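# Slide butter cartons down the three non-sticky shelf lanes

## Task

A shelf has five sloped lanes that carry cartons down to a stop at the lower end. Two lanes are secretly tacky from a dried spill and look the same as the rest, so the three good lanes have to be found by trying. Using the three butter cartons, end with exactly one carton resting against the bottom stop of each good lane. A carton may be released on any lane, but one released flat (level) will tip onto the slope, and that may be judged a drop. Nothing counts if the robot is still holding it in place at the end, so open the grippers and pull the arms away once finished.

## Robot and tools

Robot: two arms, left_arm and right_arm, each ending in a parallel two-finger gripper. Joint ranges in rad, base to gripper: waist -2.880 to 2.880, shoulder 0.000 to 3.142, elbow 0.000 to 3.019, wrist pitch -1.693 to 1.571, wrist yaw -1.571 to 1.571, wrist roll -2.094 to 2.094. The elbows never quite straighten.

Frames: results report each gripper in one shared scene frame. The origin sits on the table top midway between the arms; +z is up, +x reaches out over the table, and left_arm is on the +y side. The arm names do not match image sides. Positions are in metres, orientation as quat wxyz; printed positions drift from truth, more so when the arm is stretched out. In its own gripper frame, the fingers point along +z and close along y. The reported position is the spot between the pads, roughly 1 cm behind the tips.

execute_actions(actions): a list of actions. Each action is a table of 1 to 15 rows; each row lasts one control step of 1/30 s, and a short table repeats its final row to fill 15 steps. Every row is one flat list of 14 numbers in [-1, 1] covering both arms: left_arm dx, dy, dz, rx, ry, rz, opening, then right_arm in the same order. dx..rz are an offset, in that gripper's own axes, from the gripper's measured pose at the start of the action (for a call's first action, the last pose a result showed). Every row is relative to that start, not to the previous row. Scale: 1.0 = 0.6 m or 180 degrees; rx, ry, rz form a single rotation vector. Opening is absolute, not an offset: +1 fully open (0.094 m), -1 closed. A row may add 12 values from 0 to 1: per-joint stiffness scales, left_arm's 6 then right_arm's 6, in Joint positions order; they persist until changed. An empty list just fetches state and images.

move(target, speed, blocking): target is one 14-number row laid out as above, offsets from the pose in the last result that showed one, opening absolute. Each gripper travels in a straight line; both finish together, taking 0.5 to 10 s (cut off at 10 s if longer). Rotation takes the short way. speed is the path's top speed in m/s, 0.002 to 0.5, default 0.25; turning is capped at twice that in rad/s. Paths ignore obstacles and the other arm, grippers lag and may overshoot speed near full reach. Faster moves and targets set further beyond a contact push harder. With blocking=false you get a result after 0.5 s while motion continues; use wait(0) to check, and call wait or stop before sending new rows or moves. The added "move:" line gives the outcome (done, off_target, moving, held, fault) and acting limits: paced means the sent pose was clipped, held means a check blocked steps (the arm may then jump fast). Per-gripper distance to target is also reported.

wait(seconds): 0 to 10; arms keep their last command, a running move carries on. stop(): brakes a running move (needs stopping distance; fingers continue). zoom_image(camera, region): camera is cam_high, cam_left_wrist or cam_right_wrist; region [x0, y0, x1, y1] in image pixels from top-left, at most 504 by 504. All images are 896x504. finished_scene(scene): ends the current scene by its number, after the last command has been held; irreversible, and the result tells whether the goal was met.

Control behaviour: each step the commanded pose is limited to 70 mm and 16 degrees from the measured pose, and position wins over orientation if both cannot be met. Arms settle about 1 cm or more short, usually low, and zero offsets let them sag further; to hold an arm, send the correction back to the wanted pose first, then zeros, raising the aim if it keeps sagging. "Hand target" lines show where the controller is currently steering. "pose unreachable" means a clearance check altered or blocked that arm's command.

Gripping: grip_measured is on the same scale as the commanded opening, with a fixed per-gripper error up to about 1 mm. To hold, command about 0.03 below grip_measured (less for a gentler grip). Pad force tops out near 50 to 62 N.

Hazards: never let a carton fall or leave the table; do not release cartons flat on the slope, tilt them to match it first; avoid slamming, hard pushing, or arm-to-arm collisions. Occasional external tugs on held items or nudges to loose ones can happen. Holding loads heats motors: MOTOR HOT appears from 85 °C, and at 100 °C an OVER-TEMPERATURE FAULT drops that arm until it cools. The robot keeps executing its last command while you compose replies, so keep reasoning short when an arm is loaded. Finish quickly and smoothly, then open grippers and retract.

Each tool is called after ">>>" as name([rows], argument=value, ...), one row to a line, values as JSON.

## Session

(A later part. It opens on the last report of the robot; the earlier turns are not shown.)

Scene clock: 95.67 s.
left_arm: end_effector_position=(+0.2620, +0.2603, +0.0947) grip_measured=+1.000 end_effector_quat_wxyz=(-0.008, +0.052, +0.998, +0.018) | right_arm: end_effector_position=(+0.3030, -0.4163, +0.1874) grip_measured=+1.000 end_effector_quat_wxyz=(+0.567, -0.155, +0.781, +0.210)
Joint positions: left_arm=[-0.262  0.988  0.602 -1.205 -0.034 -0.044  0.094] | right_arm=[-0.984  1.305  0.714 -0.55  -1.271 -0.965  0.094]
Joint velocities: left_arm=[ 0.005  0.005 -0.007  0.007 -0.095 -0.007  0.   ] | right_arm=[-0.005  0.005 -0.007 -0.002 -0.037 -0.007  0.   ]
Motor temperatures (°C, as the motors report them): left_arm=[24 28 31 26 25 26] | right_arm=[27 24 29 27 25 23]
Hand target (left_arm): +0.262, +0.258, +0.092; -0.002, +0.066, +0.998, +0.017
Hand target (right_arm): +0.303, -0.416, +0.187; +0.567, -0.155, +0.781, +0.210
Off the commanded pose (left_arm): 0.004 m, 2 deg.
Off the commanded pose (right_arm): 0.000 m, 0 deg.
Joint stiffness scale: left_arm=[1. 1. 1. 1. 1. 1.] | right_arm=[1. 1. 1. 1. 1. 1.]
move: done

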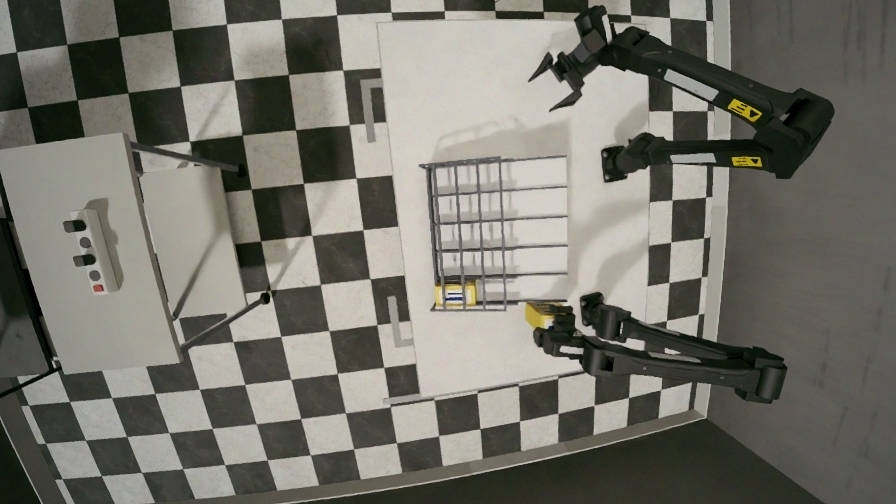

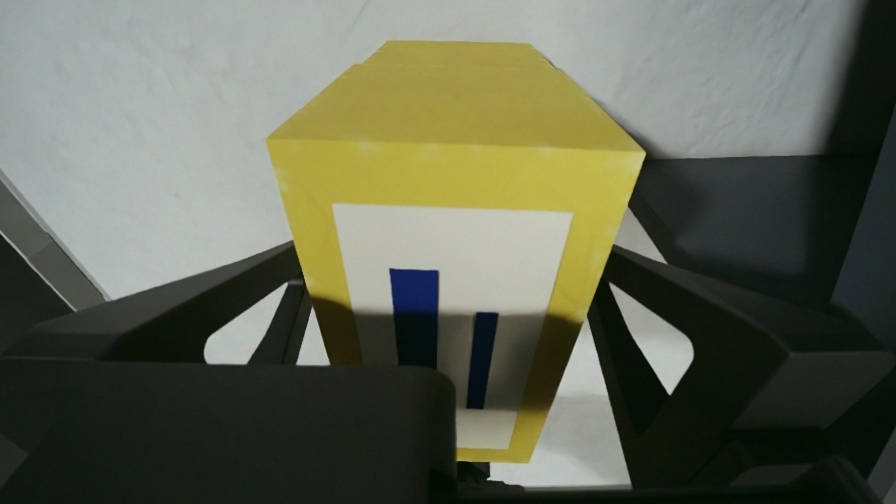

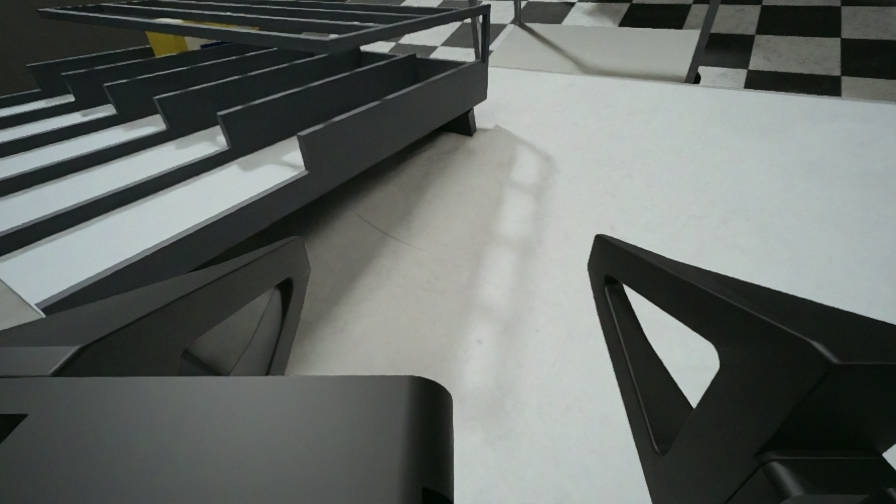

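>>> move(target=[0,0,0,0,0,0,0.3,0,0,0,0,0,0,1])

>>> move(target=[0,0,-0.22,0,0,-0.025,0.3,0,0,0,0,0,0,1], speed=0.12)

Scene clock: 99.43 s.
left_arm: end_effector_position=(+0.2621, +0.2601, +0.0947) grip_measured=+0.336 end_effector_quat_wxyz=(-0.008, +0.053, +0.998, +0.018) | right_arm: end_effector_position=(+0.3030, -0.4163, +0.1874) grip_measured=+1.000 end_effector_quat_wxyz=(+0.567, -0.155, +0.781, +0.210)
Joint positions: left_arm=[-0.262  0.988  0.602 -1.205 -0.033 -0.043  0.063] | right_arm=[-0.984  1.305  0.714 -0.55  -1.271 -0.965  0.094]
Joint velocities: left_arm=[-0.015 -0.005 -0.012  0.007  0.022 -0.022  0.001] | right_arm=[-0.015 -0.005  0.007 -0.007  0.007 -0.022  0.   ]
Motor temperatures (°C, as the motors report them): left_arm=[24 28 30 26 25 26] | right_arm=[27 24 29 27 25 23]
Hand target (left_arm): +0.262, +0.260, +0.095; -0.008, +0.052, +0.998, +0.018
Hand target (right_arm): +0.303, -0.416, +0.187; +0.567, -0.155, +0.781, +0.210
Off the commanded pose (left_arm): 0.000 m, 0 deg.
Off the commanded pose (right_arm): 0.000 m, 0 deg.
Joint stiffness scale: left_arm=[1. 1. 1. 1. 1. 1.] | right_arm=[1. 1. 1. 1. 1. 1.]
move: done

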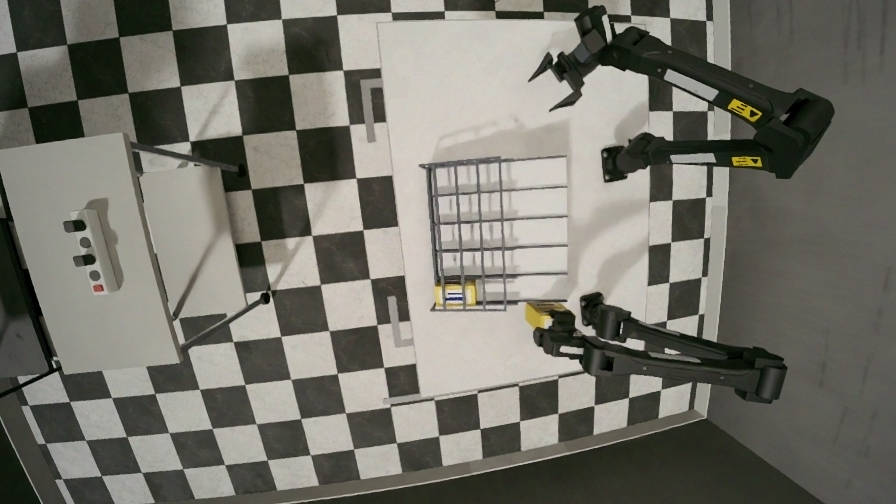

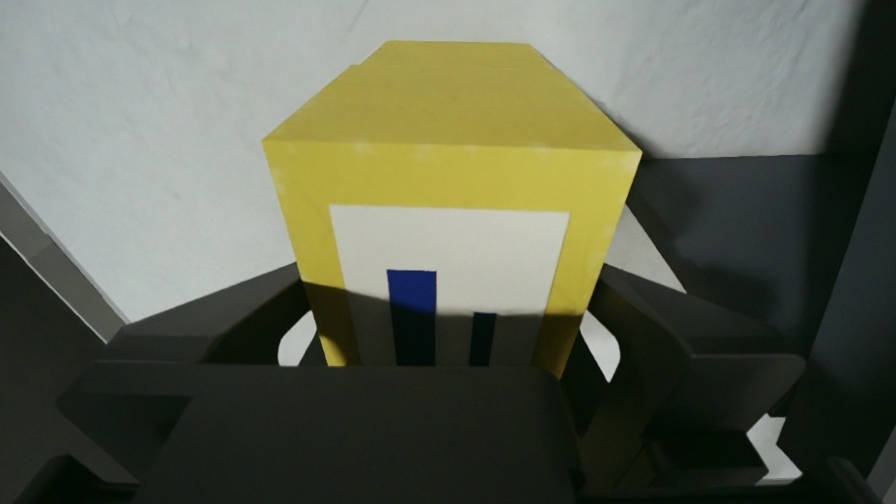

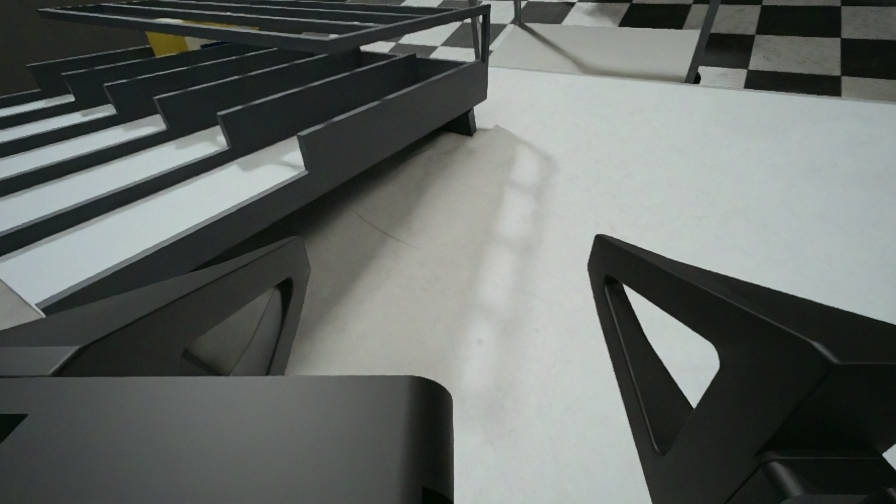

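Scene clock: 100.93 s.
left_arm: end_effector_position=(+0.2522, +0.2607, +0.1974) grip_measured=+0.337 end_effector_quat_wxyz=(-0.039, +0.017, +0.999, +0.022) | right_arm: end_effector_position=(+0.3030, -0.4163, +0.1874) grip_measured=+1.000 end_effector_quat_wxyz=(+0.567, -0.155, +0.781, +0.210)
Joint positions: left_arm=[-0.266  0.927  0.843 -1.57  -0.033 -0.119  0.063] | right_arm=[-0.984  1.305  0.714 -0.55  -1.271 -0.965  0.094]
Joint velocities: left_arm=[-0.005 -0.015  0.012 -0.012 -0.022  0.066 -0.   ] | right_arm=[-0.005 -0.005 -0.007  0.002  0.007 -0.007  0.   ]
Motor temperatures (°C, as the motors report them): left_arm=[24 28 31 26 25 26] | right_arm=[27 25 29 27 25 23]
Hand target (left_arm): +0.264, +0.256, +0.226; -0.007, +0.013, +1.000, +0.017
Hand target (right_arm): +0.303, -0.416, +0.187; +0.567, -0.155, +0.781, +0.210
Off the commanded pose (left_arm): 0.032 m, 4 deg.
Off the commanded pose (right_arm): 0.000 m, 0 deg.
Joint stiffness scale: left_arm=[1. 1. 1. 1. 1. 1.] | right_arm=[1. 1. 1. 1. 1. 1.]
move: off_target (left_arm)

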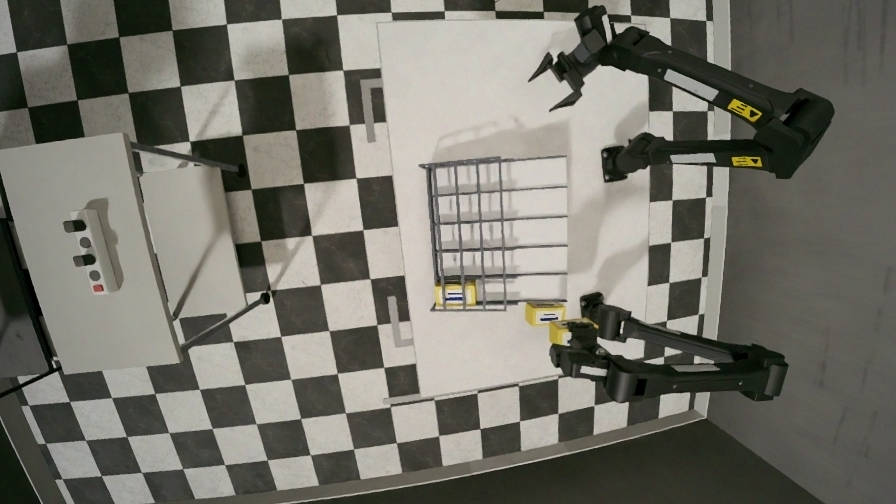

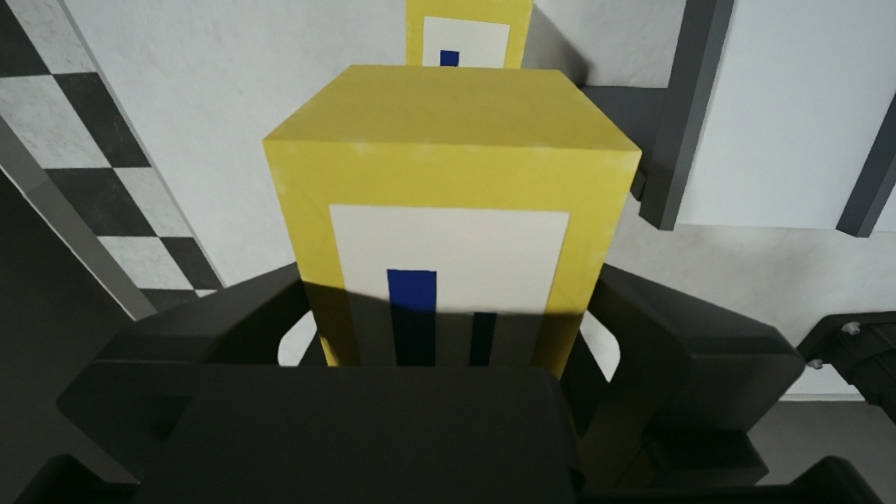

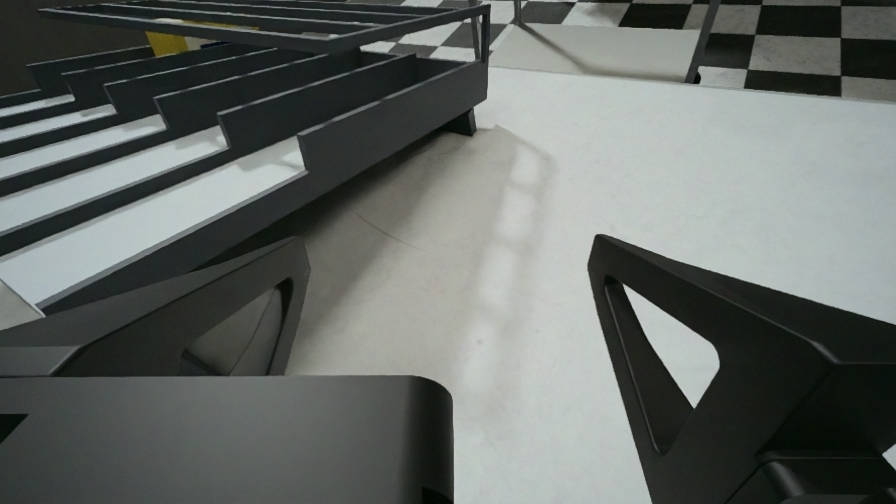

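>>> move(target=[-0.172,-0.372,-0.07,0,0.05,0,0.3,0,0,0,0,0,0,1], speed=0.15)

Scene clock: 104.87 s.
left_arm: end_effector_position=(+0.2685, +0.1973, +0.1767) grip_measured=+0.337 end_effector_quat_wxyz=(-0.167, +0.014, +0.981, +0.098) | right_arm: end_effector_position=(+0.3030, -0.4163, +0.1874) grip_measured=+1.000 end_effector_quat_wxyz=(+0.567, -0.155, +0.781, +0.210)
Joint positions: left_arm=[-0.529  1.251  0.966 -1.673 -0.049 -0.397  0.063] | right_arm=[-0.984  1.305  0.714 -0.55  -1.271 -0.965  0.094]
Joint velocities: left_arm=[-0.005 -0.015  0.012  0.002 -0.007 -0.051  0.001] | right_arm=[-0.005 -0.005 -0.007  0.007 -0.051  0.007  0.   ]
Motor temperatures (°C, as the motors report them): left_arm=[24 28 33 26 27 26] | right_arm=[27 25 29 27 25 23]
Hand target (left_arm): +0.299, +0.134, +0.196; -0.121, +0.022, +0.992, +0.019
Hand target (right_arm): +0.303, -0.416, +0.187; +0.567, -0.155, +0.781, +0.210
Off the commanded pose (left_arm): 0.189 m, 10 deg; position clipped at the last step of the last action.
Off the commanded pose (right_arm): 0.000 m, 0 deg.
Joint stiffness scale: left_arm=[1. 1. 1. 1. 1. 1.] | right_arm=[1. 1. 1. 1. 1. 1.]
move: off_target (left_arm); limits=paced

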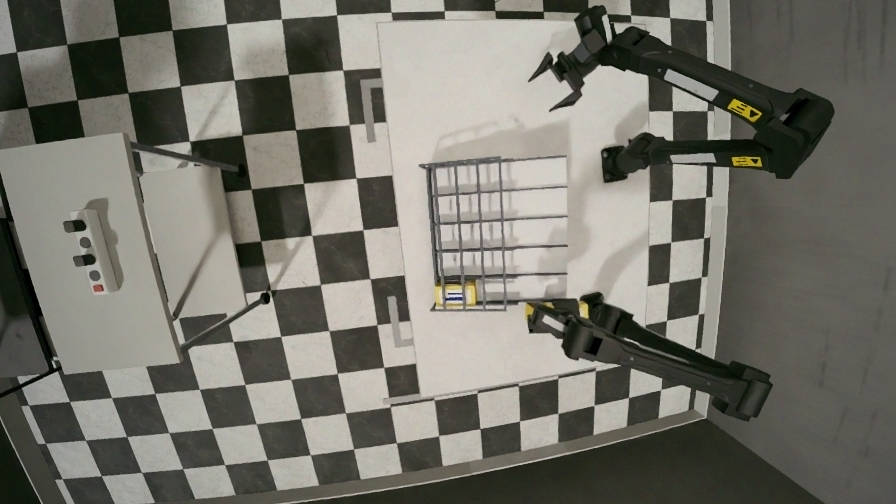

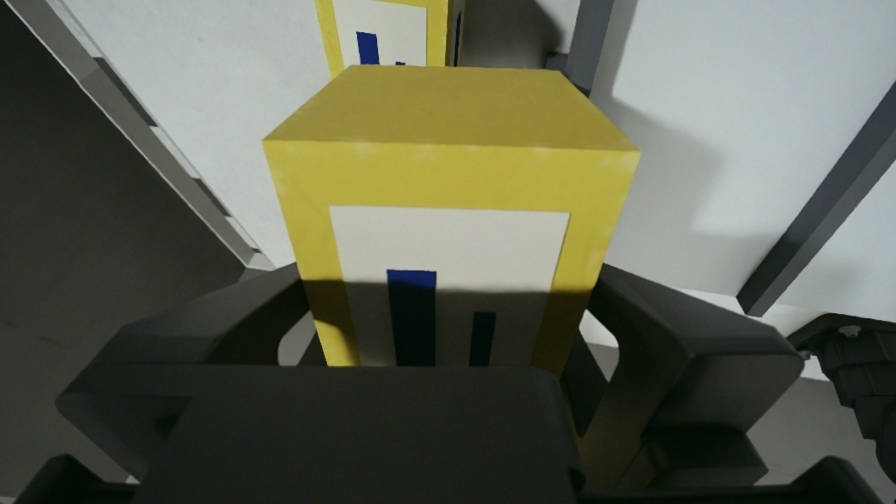

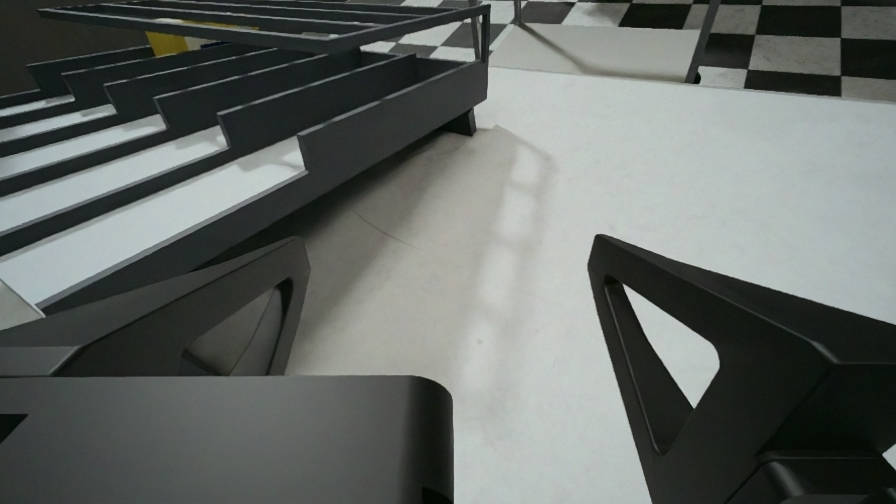

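>>> move(target=[-0.1,0.1,-0.2,0.062,-0.06,-0.009,0.3,0,0,0,0,0,0,1], speed=0.1)

Scene clock: 111.50 s.
left_arm: end_effector_position=(+0.3520, +0.2354, +0.2540) grip_measured=+0.337 end_effector_quat_wxyz=(-0.071, -0.014, +0.997, +0.006) | right_arm: end_effector_position=(+0.3030, -0.4163, +0.1874) grip_measured=+1.000 end_effector_quat_wxyz=(+0.567, -0.155, +0.781, +0.210)
Joint positions: left_arm=[-0.273  1.244  1.209 -1.677  0.012 -0.186  0.063] | right_arm=[-0.984  1.305  0.714 -0.55  -1.271 -0.965  0.094]
Joint velocities: left_arm=[-0.005  0.024 -0.002  0.012 -0.007 -0.022 -0.   ] | right_arm=[-0.005 -0.015 -0.007 -0.002 -0.081 -0.037  0.   ]
Motor temperatures (°C, as the motors report them): left_arm=[24 28 35 26 35 26] | right_arm=[27 25 29 27 26 23]
Hand target (left_arm): +0.368, +0.235, +0.278; -0.042, -0.009, +0.999, -0.001
Hand target (right_arm): +0.303, -0.416, +0.187; +0.567, -0.155, +0.781, +0.210
Off the commanded pose (left_arm): 0.030 m, 1 deg.
Off the commanded pose (right_arm): 0.000 m, 0 deg.
Joint stiffness scale: left_arm=[1. 1. 1. 1. 1. 1.] | right_arm=[1. 1. 1. 1. 1. 1.]
joint sent to its limit (left arm) — the command would take joint 4 (wrist pitch) past its lower limit, so that joint was sent only as far as its limit.
move: off_target (left_arm)

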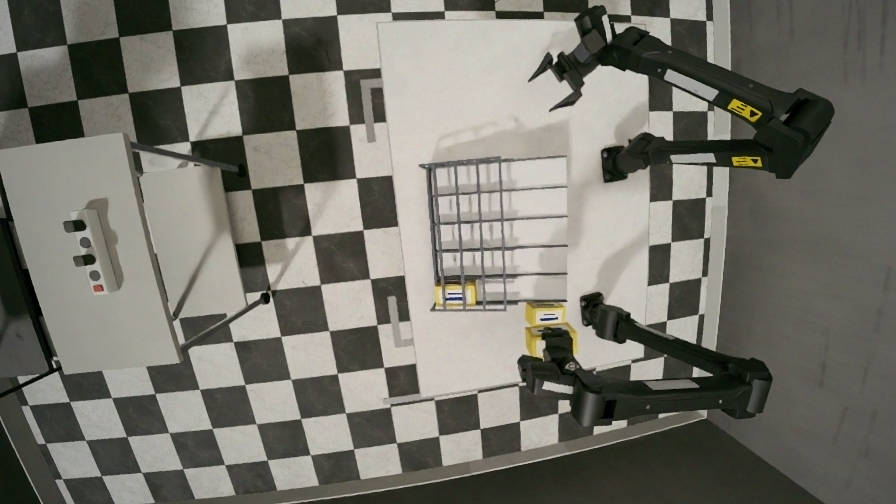

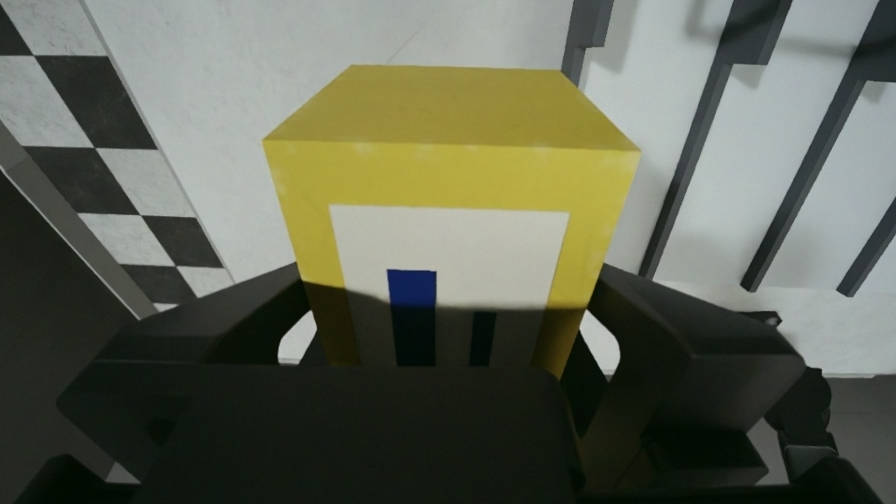

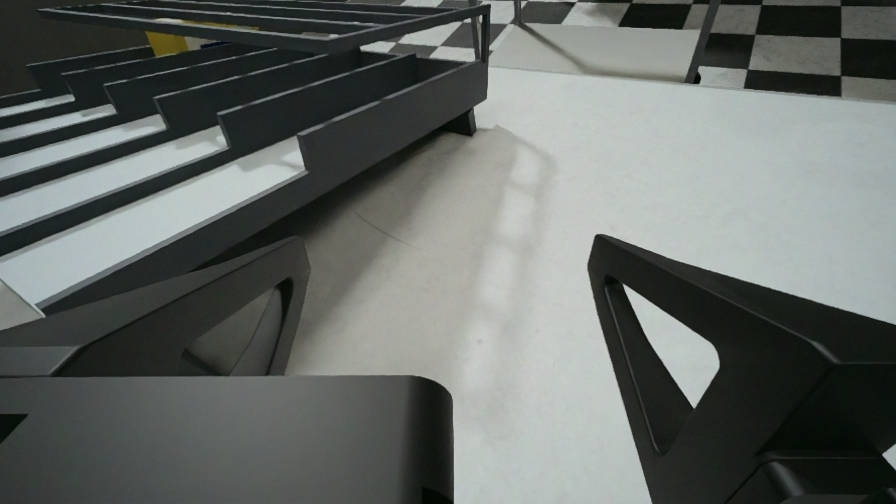

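>>> move(target=[0,-0.328,0.0,0,0.0,0.01,0.3,0,0,0,0,0,0,1], speed=0.15)

Scene clock: 115.00 s.
left_arm: end_effector_position=(+0.3385, +0.0504, +0.2249) grip_measured=+0.337 end_effector_quat_wxyz=(-0.105, +0.008, +0.994, +0.027) | right_arm: end_effector_position=(+0.3030, -0.4163, +0.1874) grip_measured=+1.000 end_effector_quat_wxyz=(+0.567, -0.155, +0.781, +0.210)
Joint positions: left_arm=[-0.755  1.46   1.331 -1.644  0.079 -0.616  0.063] | right_arm=[-0.984  1.305  0.714 -0.55  -1.271 -0.965  0.094]
Joint velocities: left_arm=[-0.015 -0.005 -0.012 -0.007  0.051 -0.051  0.   ] | right_arm=[-0.024 -0.005 -0.017 -0.002  0.007  0.022  0.   ]
Motor temperatures (°C, as the motors report them): left_arm=[24 28 35 26 34 26] | right_arm=[27 25 29 27 26 23]
Hand target (left_arm): +0.355, +0.037, +0.251; -0.071, +0.002, +0.997, +0.003
Hand target (right_arm): +0.303, -0.416, +0.187; +0.567, -0.155, +0.781, +0.210
Off the commanded pose (left_arm): 0.034 m, 5 deg.
Off the commanded pose (right_arm): 0.000 m, 0 deg.
Joint stiffness scale: left_arm=[1. 1. 1. 1. 1. 1.] | right_arm=[1. 1. 1. 1. 1. 1.]
move: off_target (left_arm)

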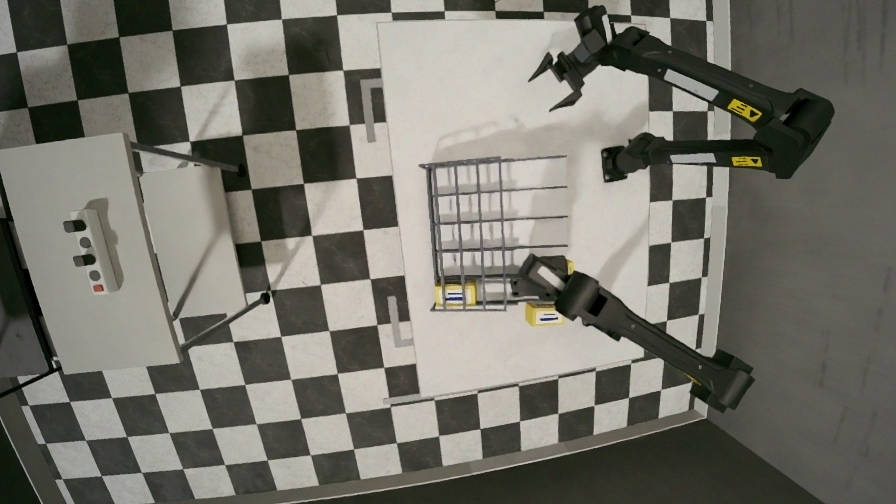

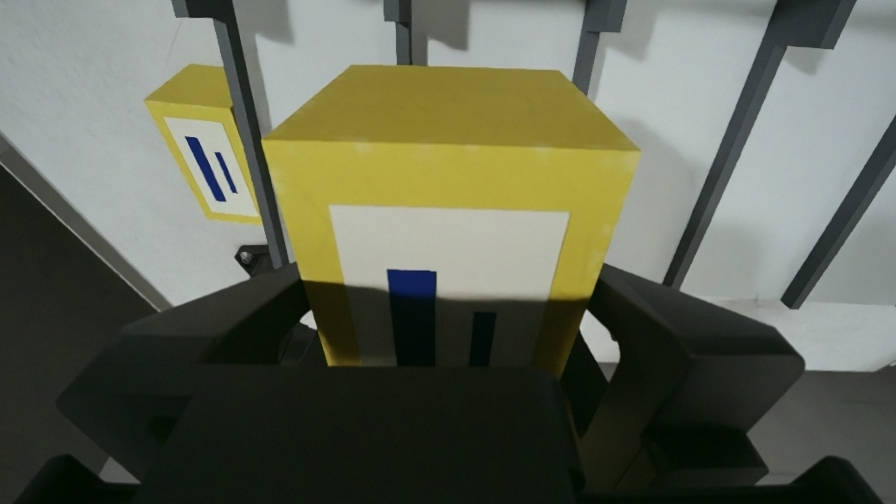

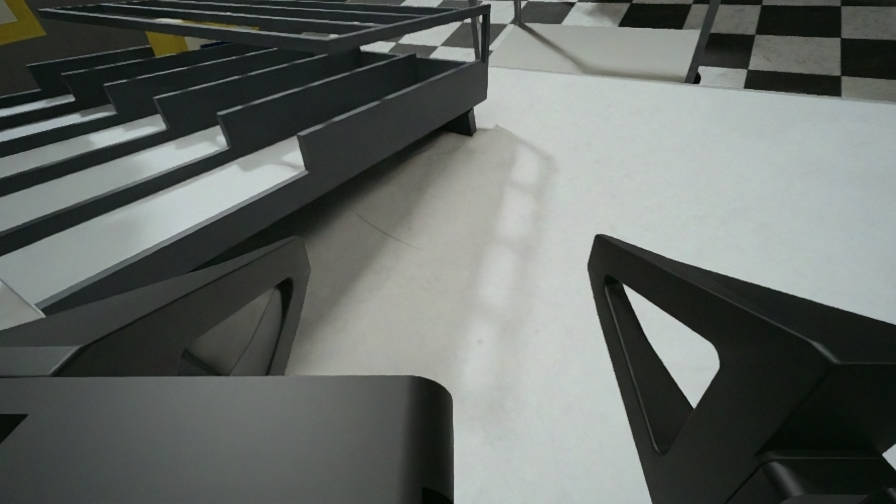

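>>> move(target=[-0.045,-0.035,0.08,0.012,0,0,0.3,0,0,0,0,0,0,1], speed=0.08)

Scene clock: 117.70 s.
left_arm: end_effector_position=(+0.3527, +0.0343, +0.1697) grip_measured=+0.337 end_effector_quat_wxyz=(-0.109, +0.006, +0.994, +0.015) | right_arm: end_effector_position=(+0.3030, -0.4163, +0.1874) grip_measured=+1.000 end_effector_quat_wxyz=(+0.567, -0.155, +0.781, +0.210)
Joint positions: left_arm=[-0.755  1.538  1.27  -1.498  0.105 -0.619  0.063] | right_arm=[-0.984  1.305  0.714 -0.55  -1.271 -0.965  0.094]
Joint velocities: left_arm=[-0.005 -0.005 -0.022 -0.002  0.037  0.022 -0.001] | right_arm=[-0.005 -0.005  0.002 -0.022  0.081  0.007  0.   ]
Motor temperatures (°C, as the motors report them): left_arm=[24 28 35 26 32 26] | right_arm=[27 25 29 27 26 23]
Hand target (left_arm): +0.354, +0.032, +0.171; -0.105, +0.006, +0.994, +0.009
Hand target (right_arm): +0.303, -0.416, +0.187; +0.567, -0.155, +0.781, +0.210
Off the commanded pose (left_arm): 0.003 m, 1 deg.
Off the commanded pose (right_arm): 0.000 m, 0 deg.
Joint stiffness scale: left_arm=[1. 1. 1. 1. 1. 1.] | right_arm=[1. 1. 1. 1. 1. 1.]
move: done

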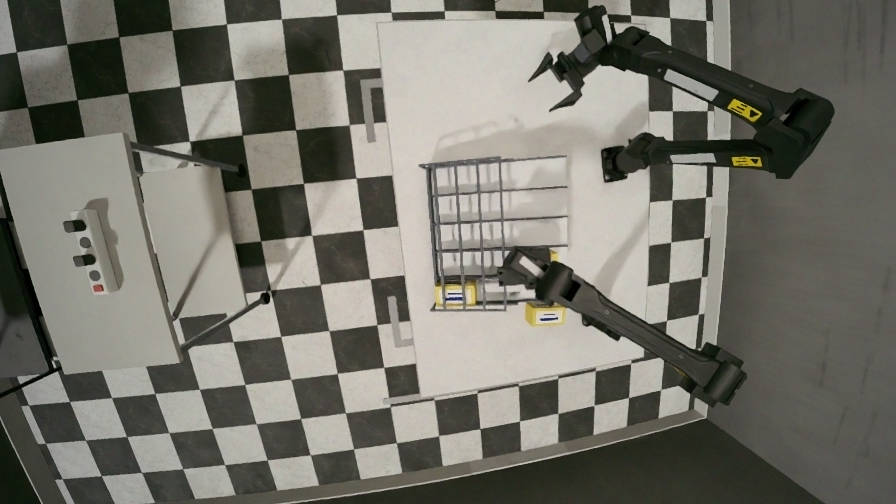

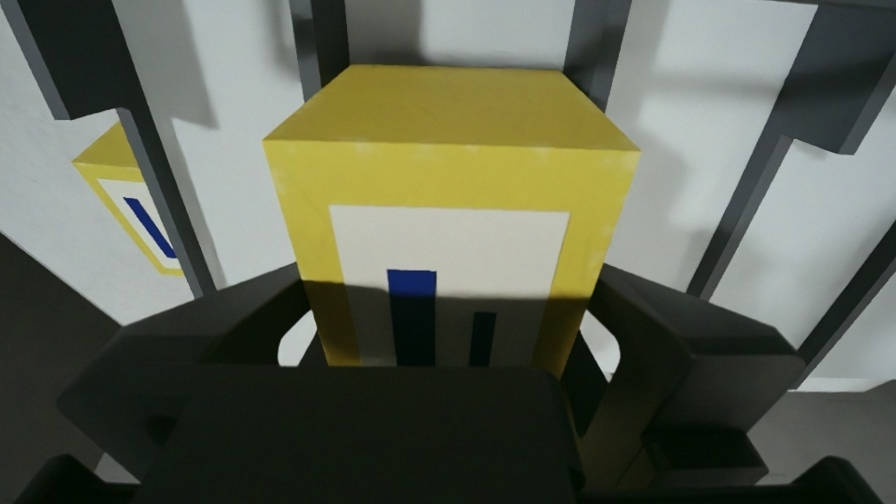

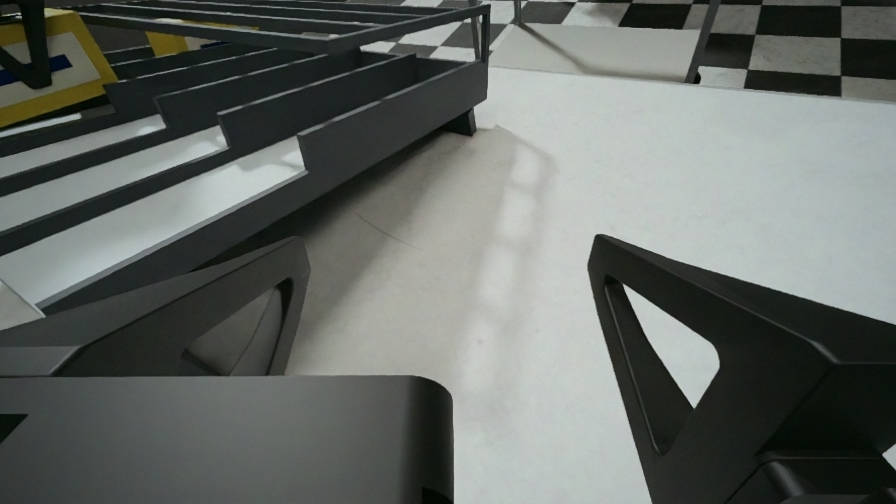

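>>> move(target=[0.015,-0.005,0.04,0,0.022,0,0.3,0,0,0,0,0,0,1], speed=0.04)

>>> zoom_image(camera="cam_right_wrist", region=[0,0,250,180])

Scene clock: 121.10 s.
left_arm: end_effector_position=(+0.3403, +0.0358, +0.1510) grip_measured=+0.337 end_effector_quat_wxyz=(-0.143, +0.002, +0.990, +0.018) | right_arm: end_effector_position=(+0.3030, -0.4163, +0.1874) grip_measured=+1.000 end_effector_quat_wxyz=(+0.567, -0.155, +0.781, +0.210)
Joint positions: left_arm=[-0.755  1.563  1.236 -1.498  0.141 -0.619  0.063] | right_arm=[-0.984  1.305  0.714 -0.55  -1.271 -0.965  0.094]
Joint velocities: left_arm=[-0.005 -0.015  0.007 -0.012 -0.022 -0.037 -0.   ] | right_arm=[-0.005 -0.015 -0.012  0.012 -0.051 -0.022  0.   ]
Motor temperatures (°C, as the motors report them): left_arm=[24 28 34 26 31 26] | right_arm=[27 25 29 27 26 23]
Hand target (left_arm): +0.338, +0.032, +0.148; -0.144, +0.006, +0.989, +0.015
Hand target (right_arm): +0.303, -0.416, +0.187; +0.567, -0.155, +0.781, +0.210
Off the commanded pose (left_arm): 0.005 m, 0 deg.
Off the commanded pose (right_arm): 0.000 m, 0 deg.
Joint stiffness scale: left_arm=[1. 1. 1. 1. 1. 1.] | right_arm=[1. 1. 1. 1. 1. 1.]
move: done

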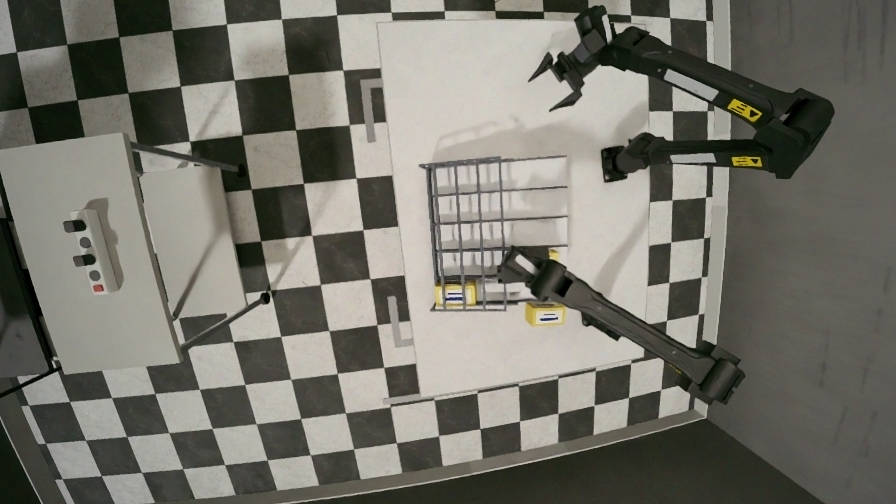

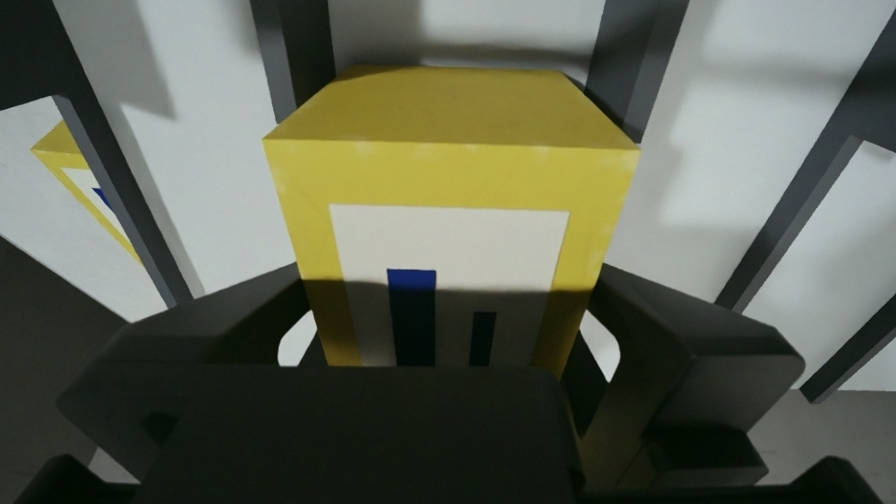

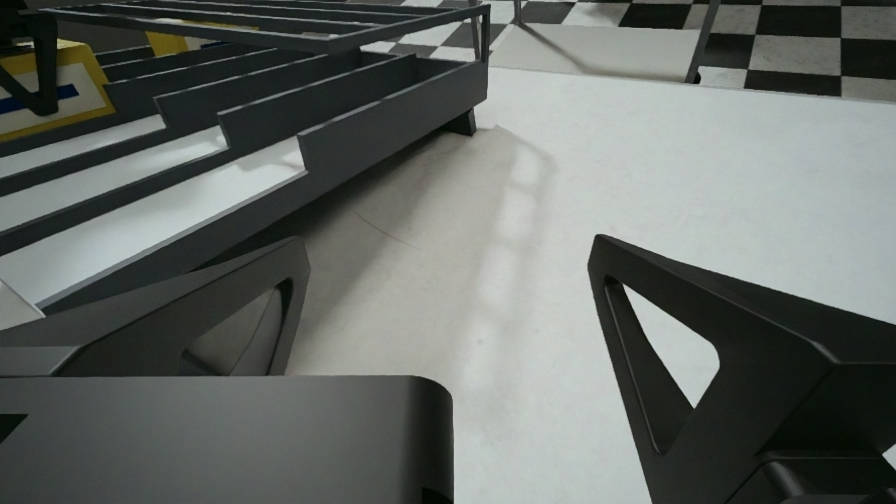

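Region (0, 0, 250, 180) of cam_right_wrist's 896x504 image, scaled by 2.016, with more detail than that image has; it fills the top 363 rows of this view, and the rest is white.

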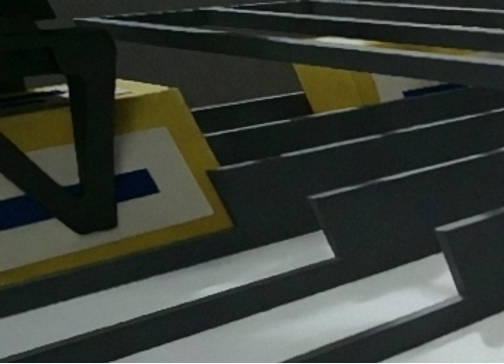

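Aligned. Release.

>>> move(target=[0,0,0,0,0,0,0.7,0,0,0,0,0,0,1])

>>> wait(seconds=1)

Scene clock: 123.37 s.
left_arm: end_effector_position=(+0.3403, +0.0358, +0.1511) grip_measured=+0.697 end_effector_quat_wxyz=(-0.143, +0.002, +0.990, +0.017) | right_arm: end_effector_position=(+0.3030, -0.4163, +0.1874) grip_measured=+1.000 end_effector_quat_wxyz=(+0.567, -0.155, +0.781, +0.210)
Joint positions: left_arm=[-0.755  1.562  1.236 -1.498  0.141 -0.619  0.08 ] | right_arm=[-0.984  1.305  0.714 -0.55  -1.271 -0.965  0.094]
Joint velocities: left_arm=[-0.005  0.005  0.007 -0.022 -0.051  0.007  0.   ] | right_arm=[ 0.005 -0.005  0.017  0.012 -0.007 -0.022  0.   ]
Motor temperatures (°C, as the motors report them): left_arm=[24 28 34 26 31 26] | right_arm=[27 25 29 27 26 23]
Hand target (left_arm): +0.340, +0.036, +0.151; -0.143, +0.002, +0.990, +0.017
Hand target (right_arm): +0.303, -0.416, +0.187; +0.567, -0.155, +0.781, +0.210
Off the commanded pose (left_arm): 0.000 m, 0 deg.
Off the commanded pose (right_arm): 0.000 m, 0 deg.
Joint stiffness scale: left_arm=[1. 1. 1. 1. 1. 1.] | right_arm=[1. 1. 1. 1. 1. 1.]
move: done

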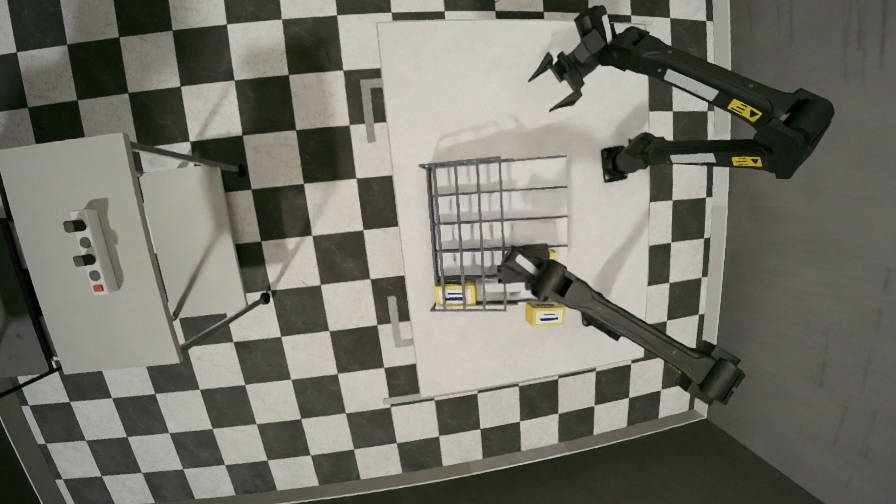

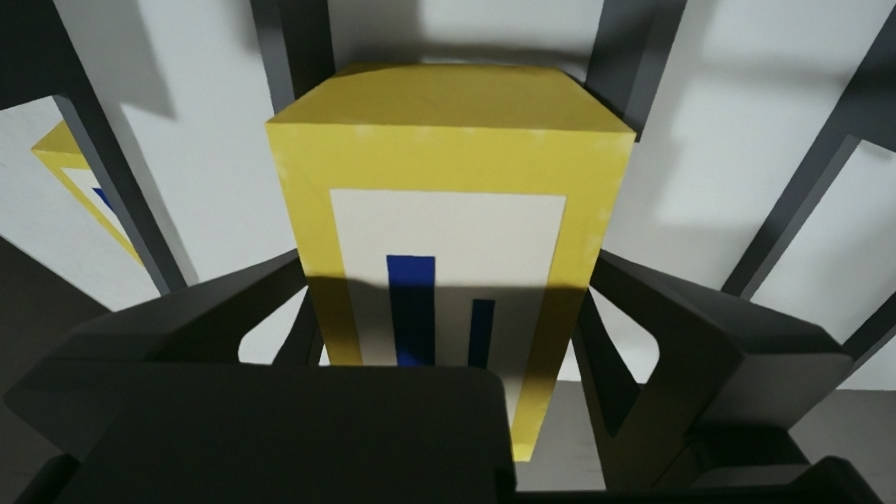

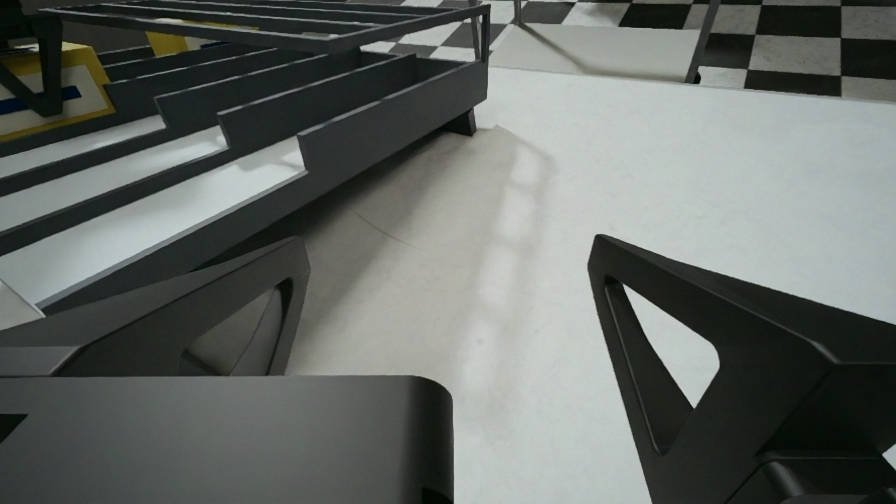

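Scene clock: 124.37 s.
left_arm: end_effector_position=(+0.3403, +0.0358, +0.1511) grip_measured=+0.697 end_effector_quat_wxyz=(-0.143, +0.002, +0.990, +0.017) | right_arm: end_effector_position=(+0.3030, -0.4163, +0.1874) grip_measured=+1.000 end_effector_quat_wxyz=(+0.567, -0.155, +0.781, +0.210)
Joint positions: left_arm=[-0.755  1.562  1.236 -1.498  0.141 -0.619  0.08 ] | right_arm=[-0.984  1.305  0.714 -0.55  -1.271 -0.965  0.094]
Joint velocities: left_arm=[-0.005 -0.005 -0.012  0.002 -0.007  0.037 -0.001] | right_arm=[ 0.005  0.005 -0.007 -0.002  0.037  0.022  0.   ]
Motor temperatures (°C, as the motors report them): left_arm=[24 28 34 26 31 26] | right_arm=[27 25 29 27 26 23]
Hand target (left_arm): +0.340, +0.036, +0.151; -0.143, +0.002, +0.990, +0.017
Hand target (right_arm): +0.303, -0.416, +0.187; +0.567, -0.155, +0.781, +0.210
Off the commanded pose (left_arm): 0.000 m, 0 deg.
Off the commanded pose (right_arm): 0.000 m, 0 deg.
Joint stiffness scale: left_arm=[1. 1. 1. 1. 1. 1.] | right_arm=[1. 1. 1. 1. 1. 1.]
wait: 1.00 s; at rest by 0.17 s

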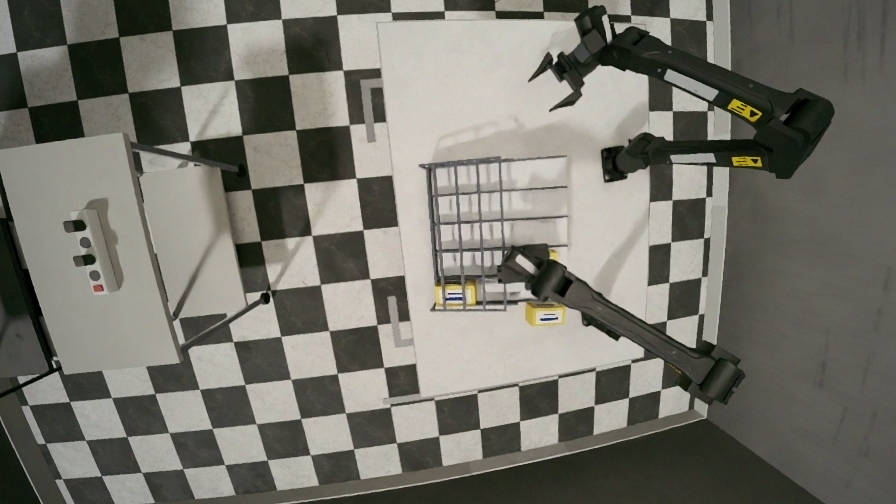

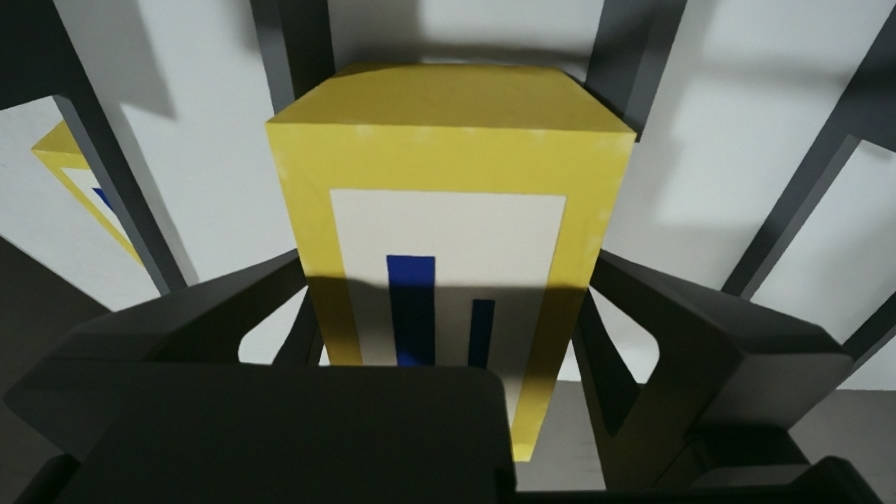

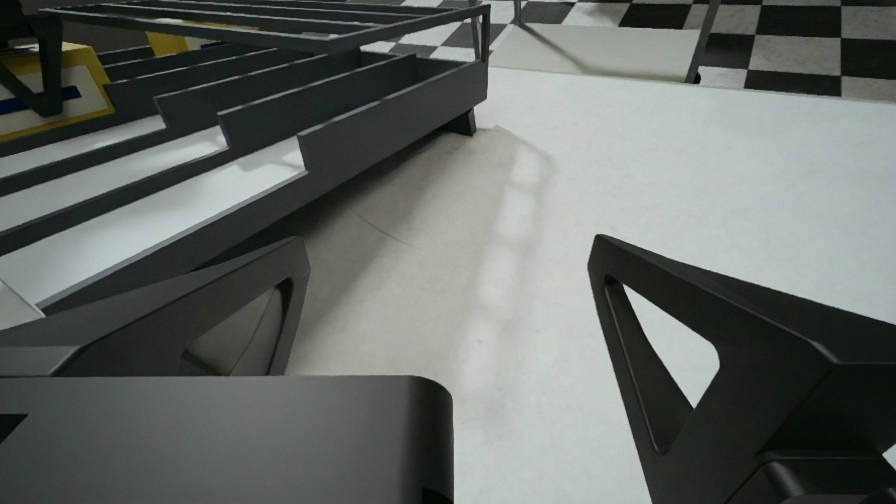

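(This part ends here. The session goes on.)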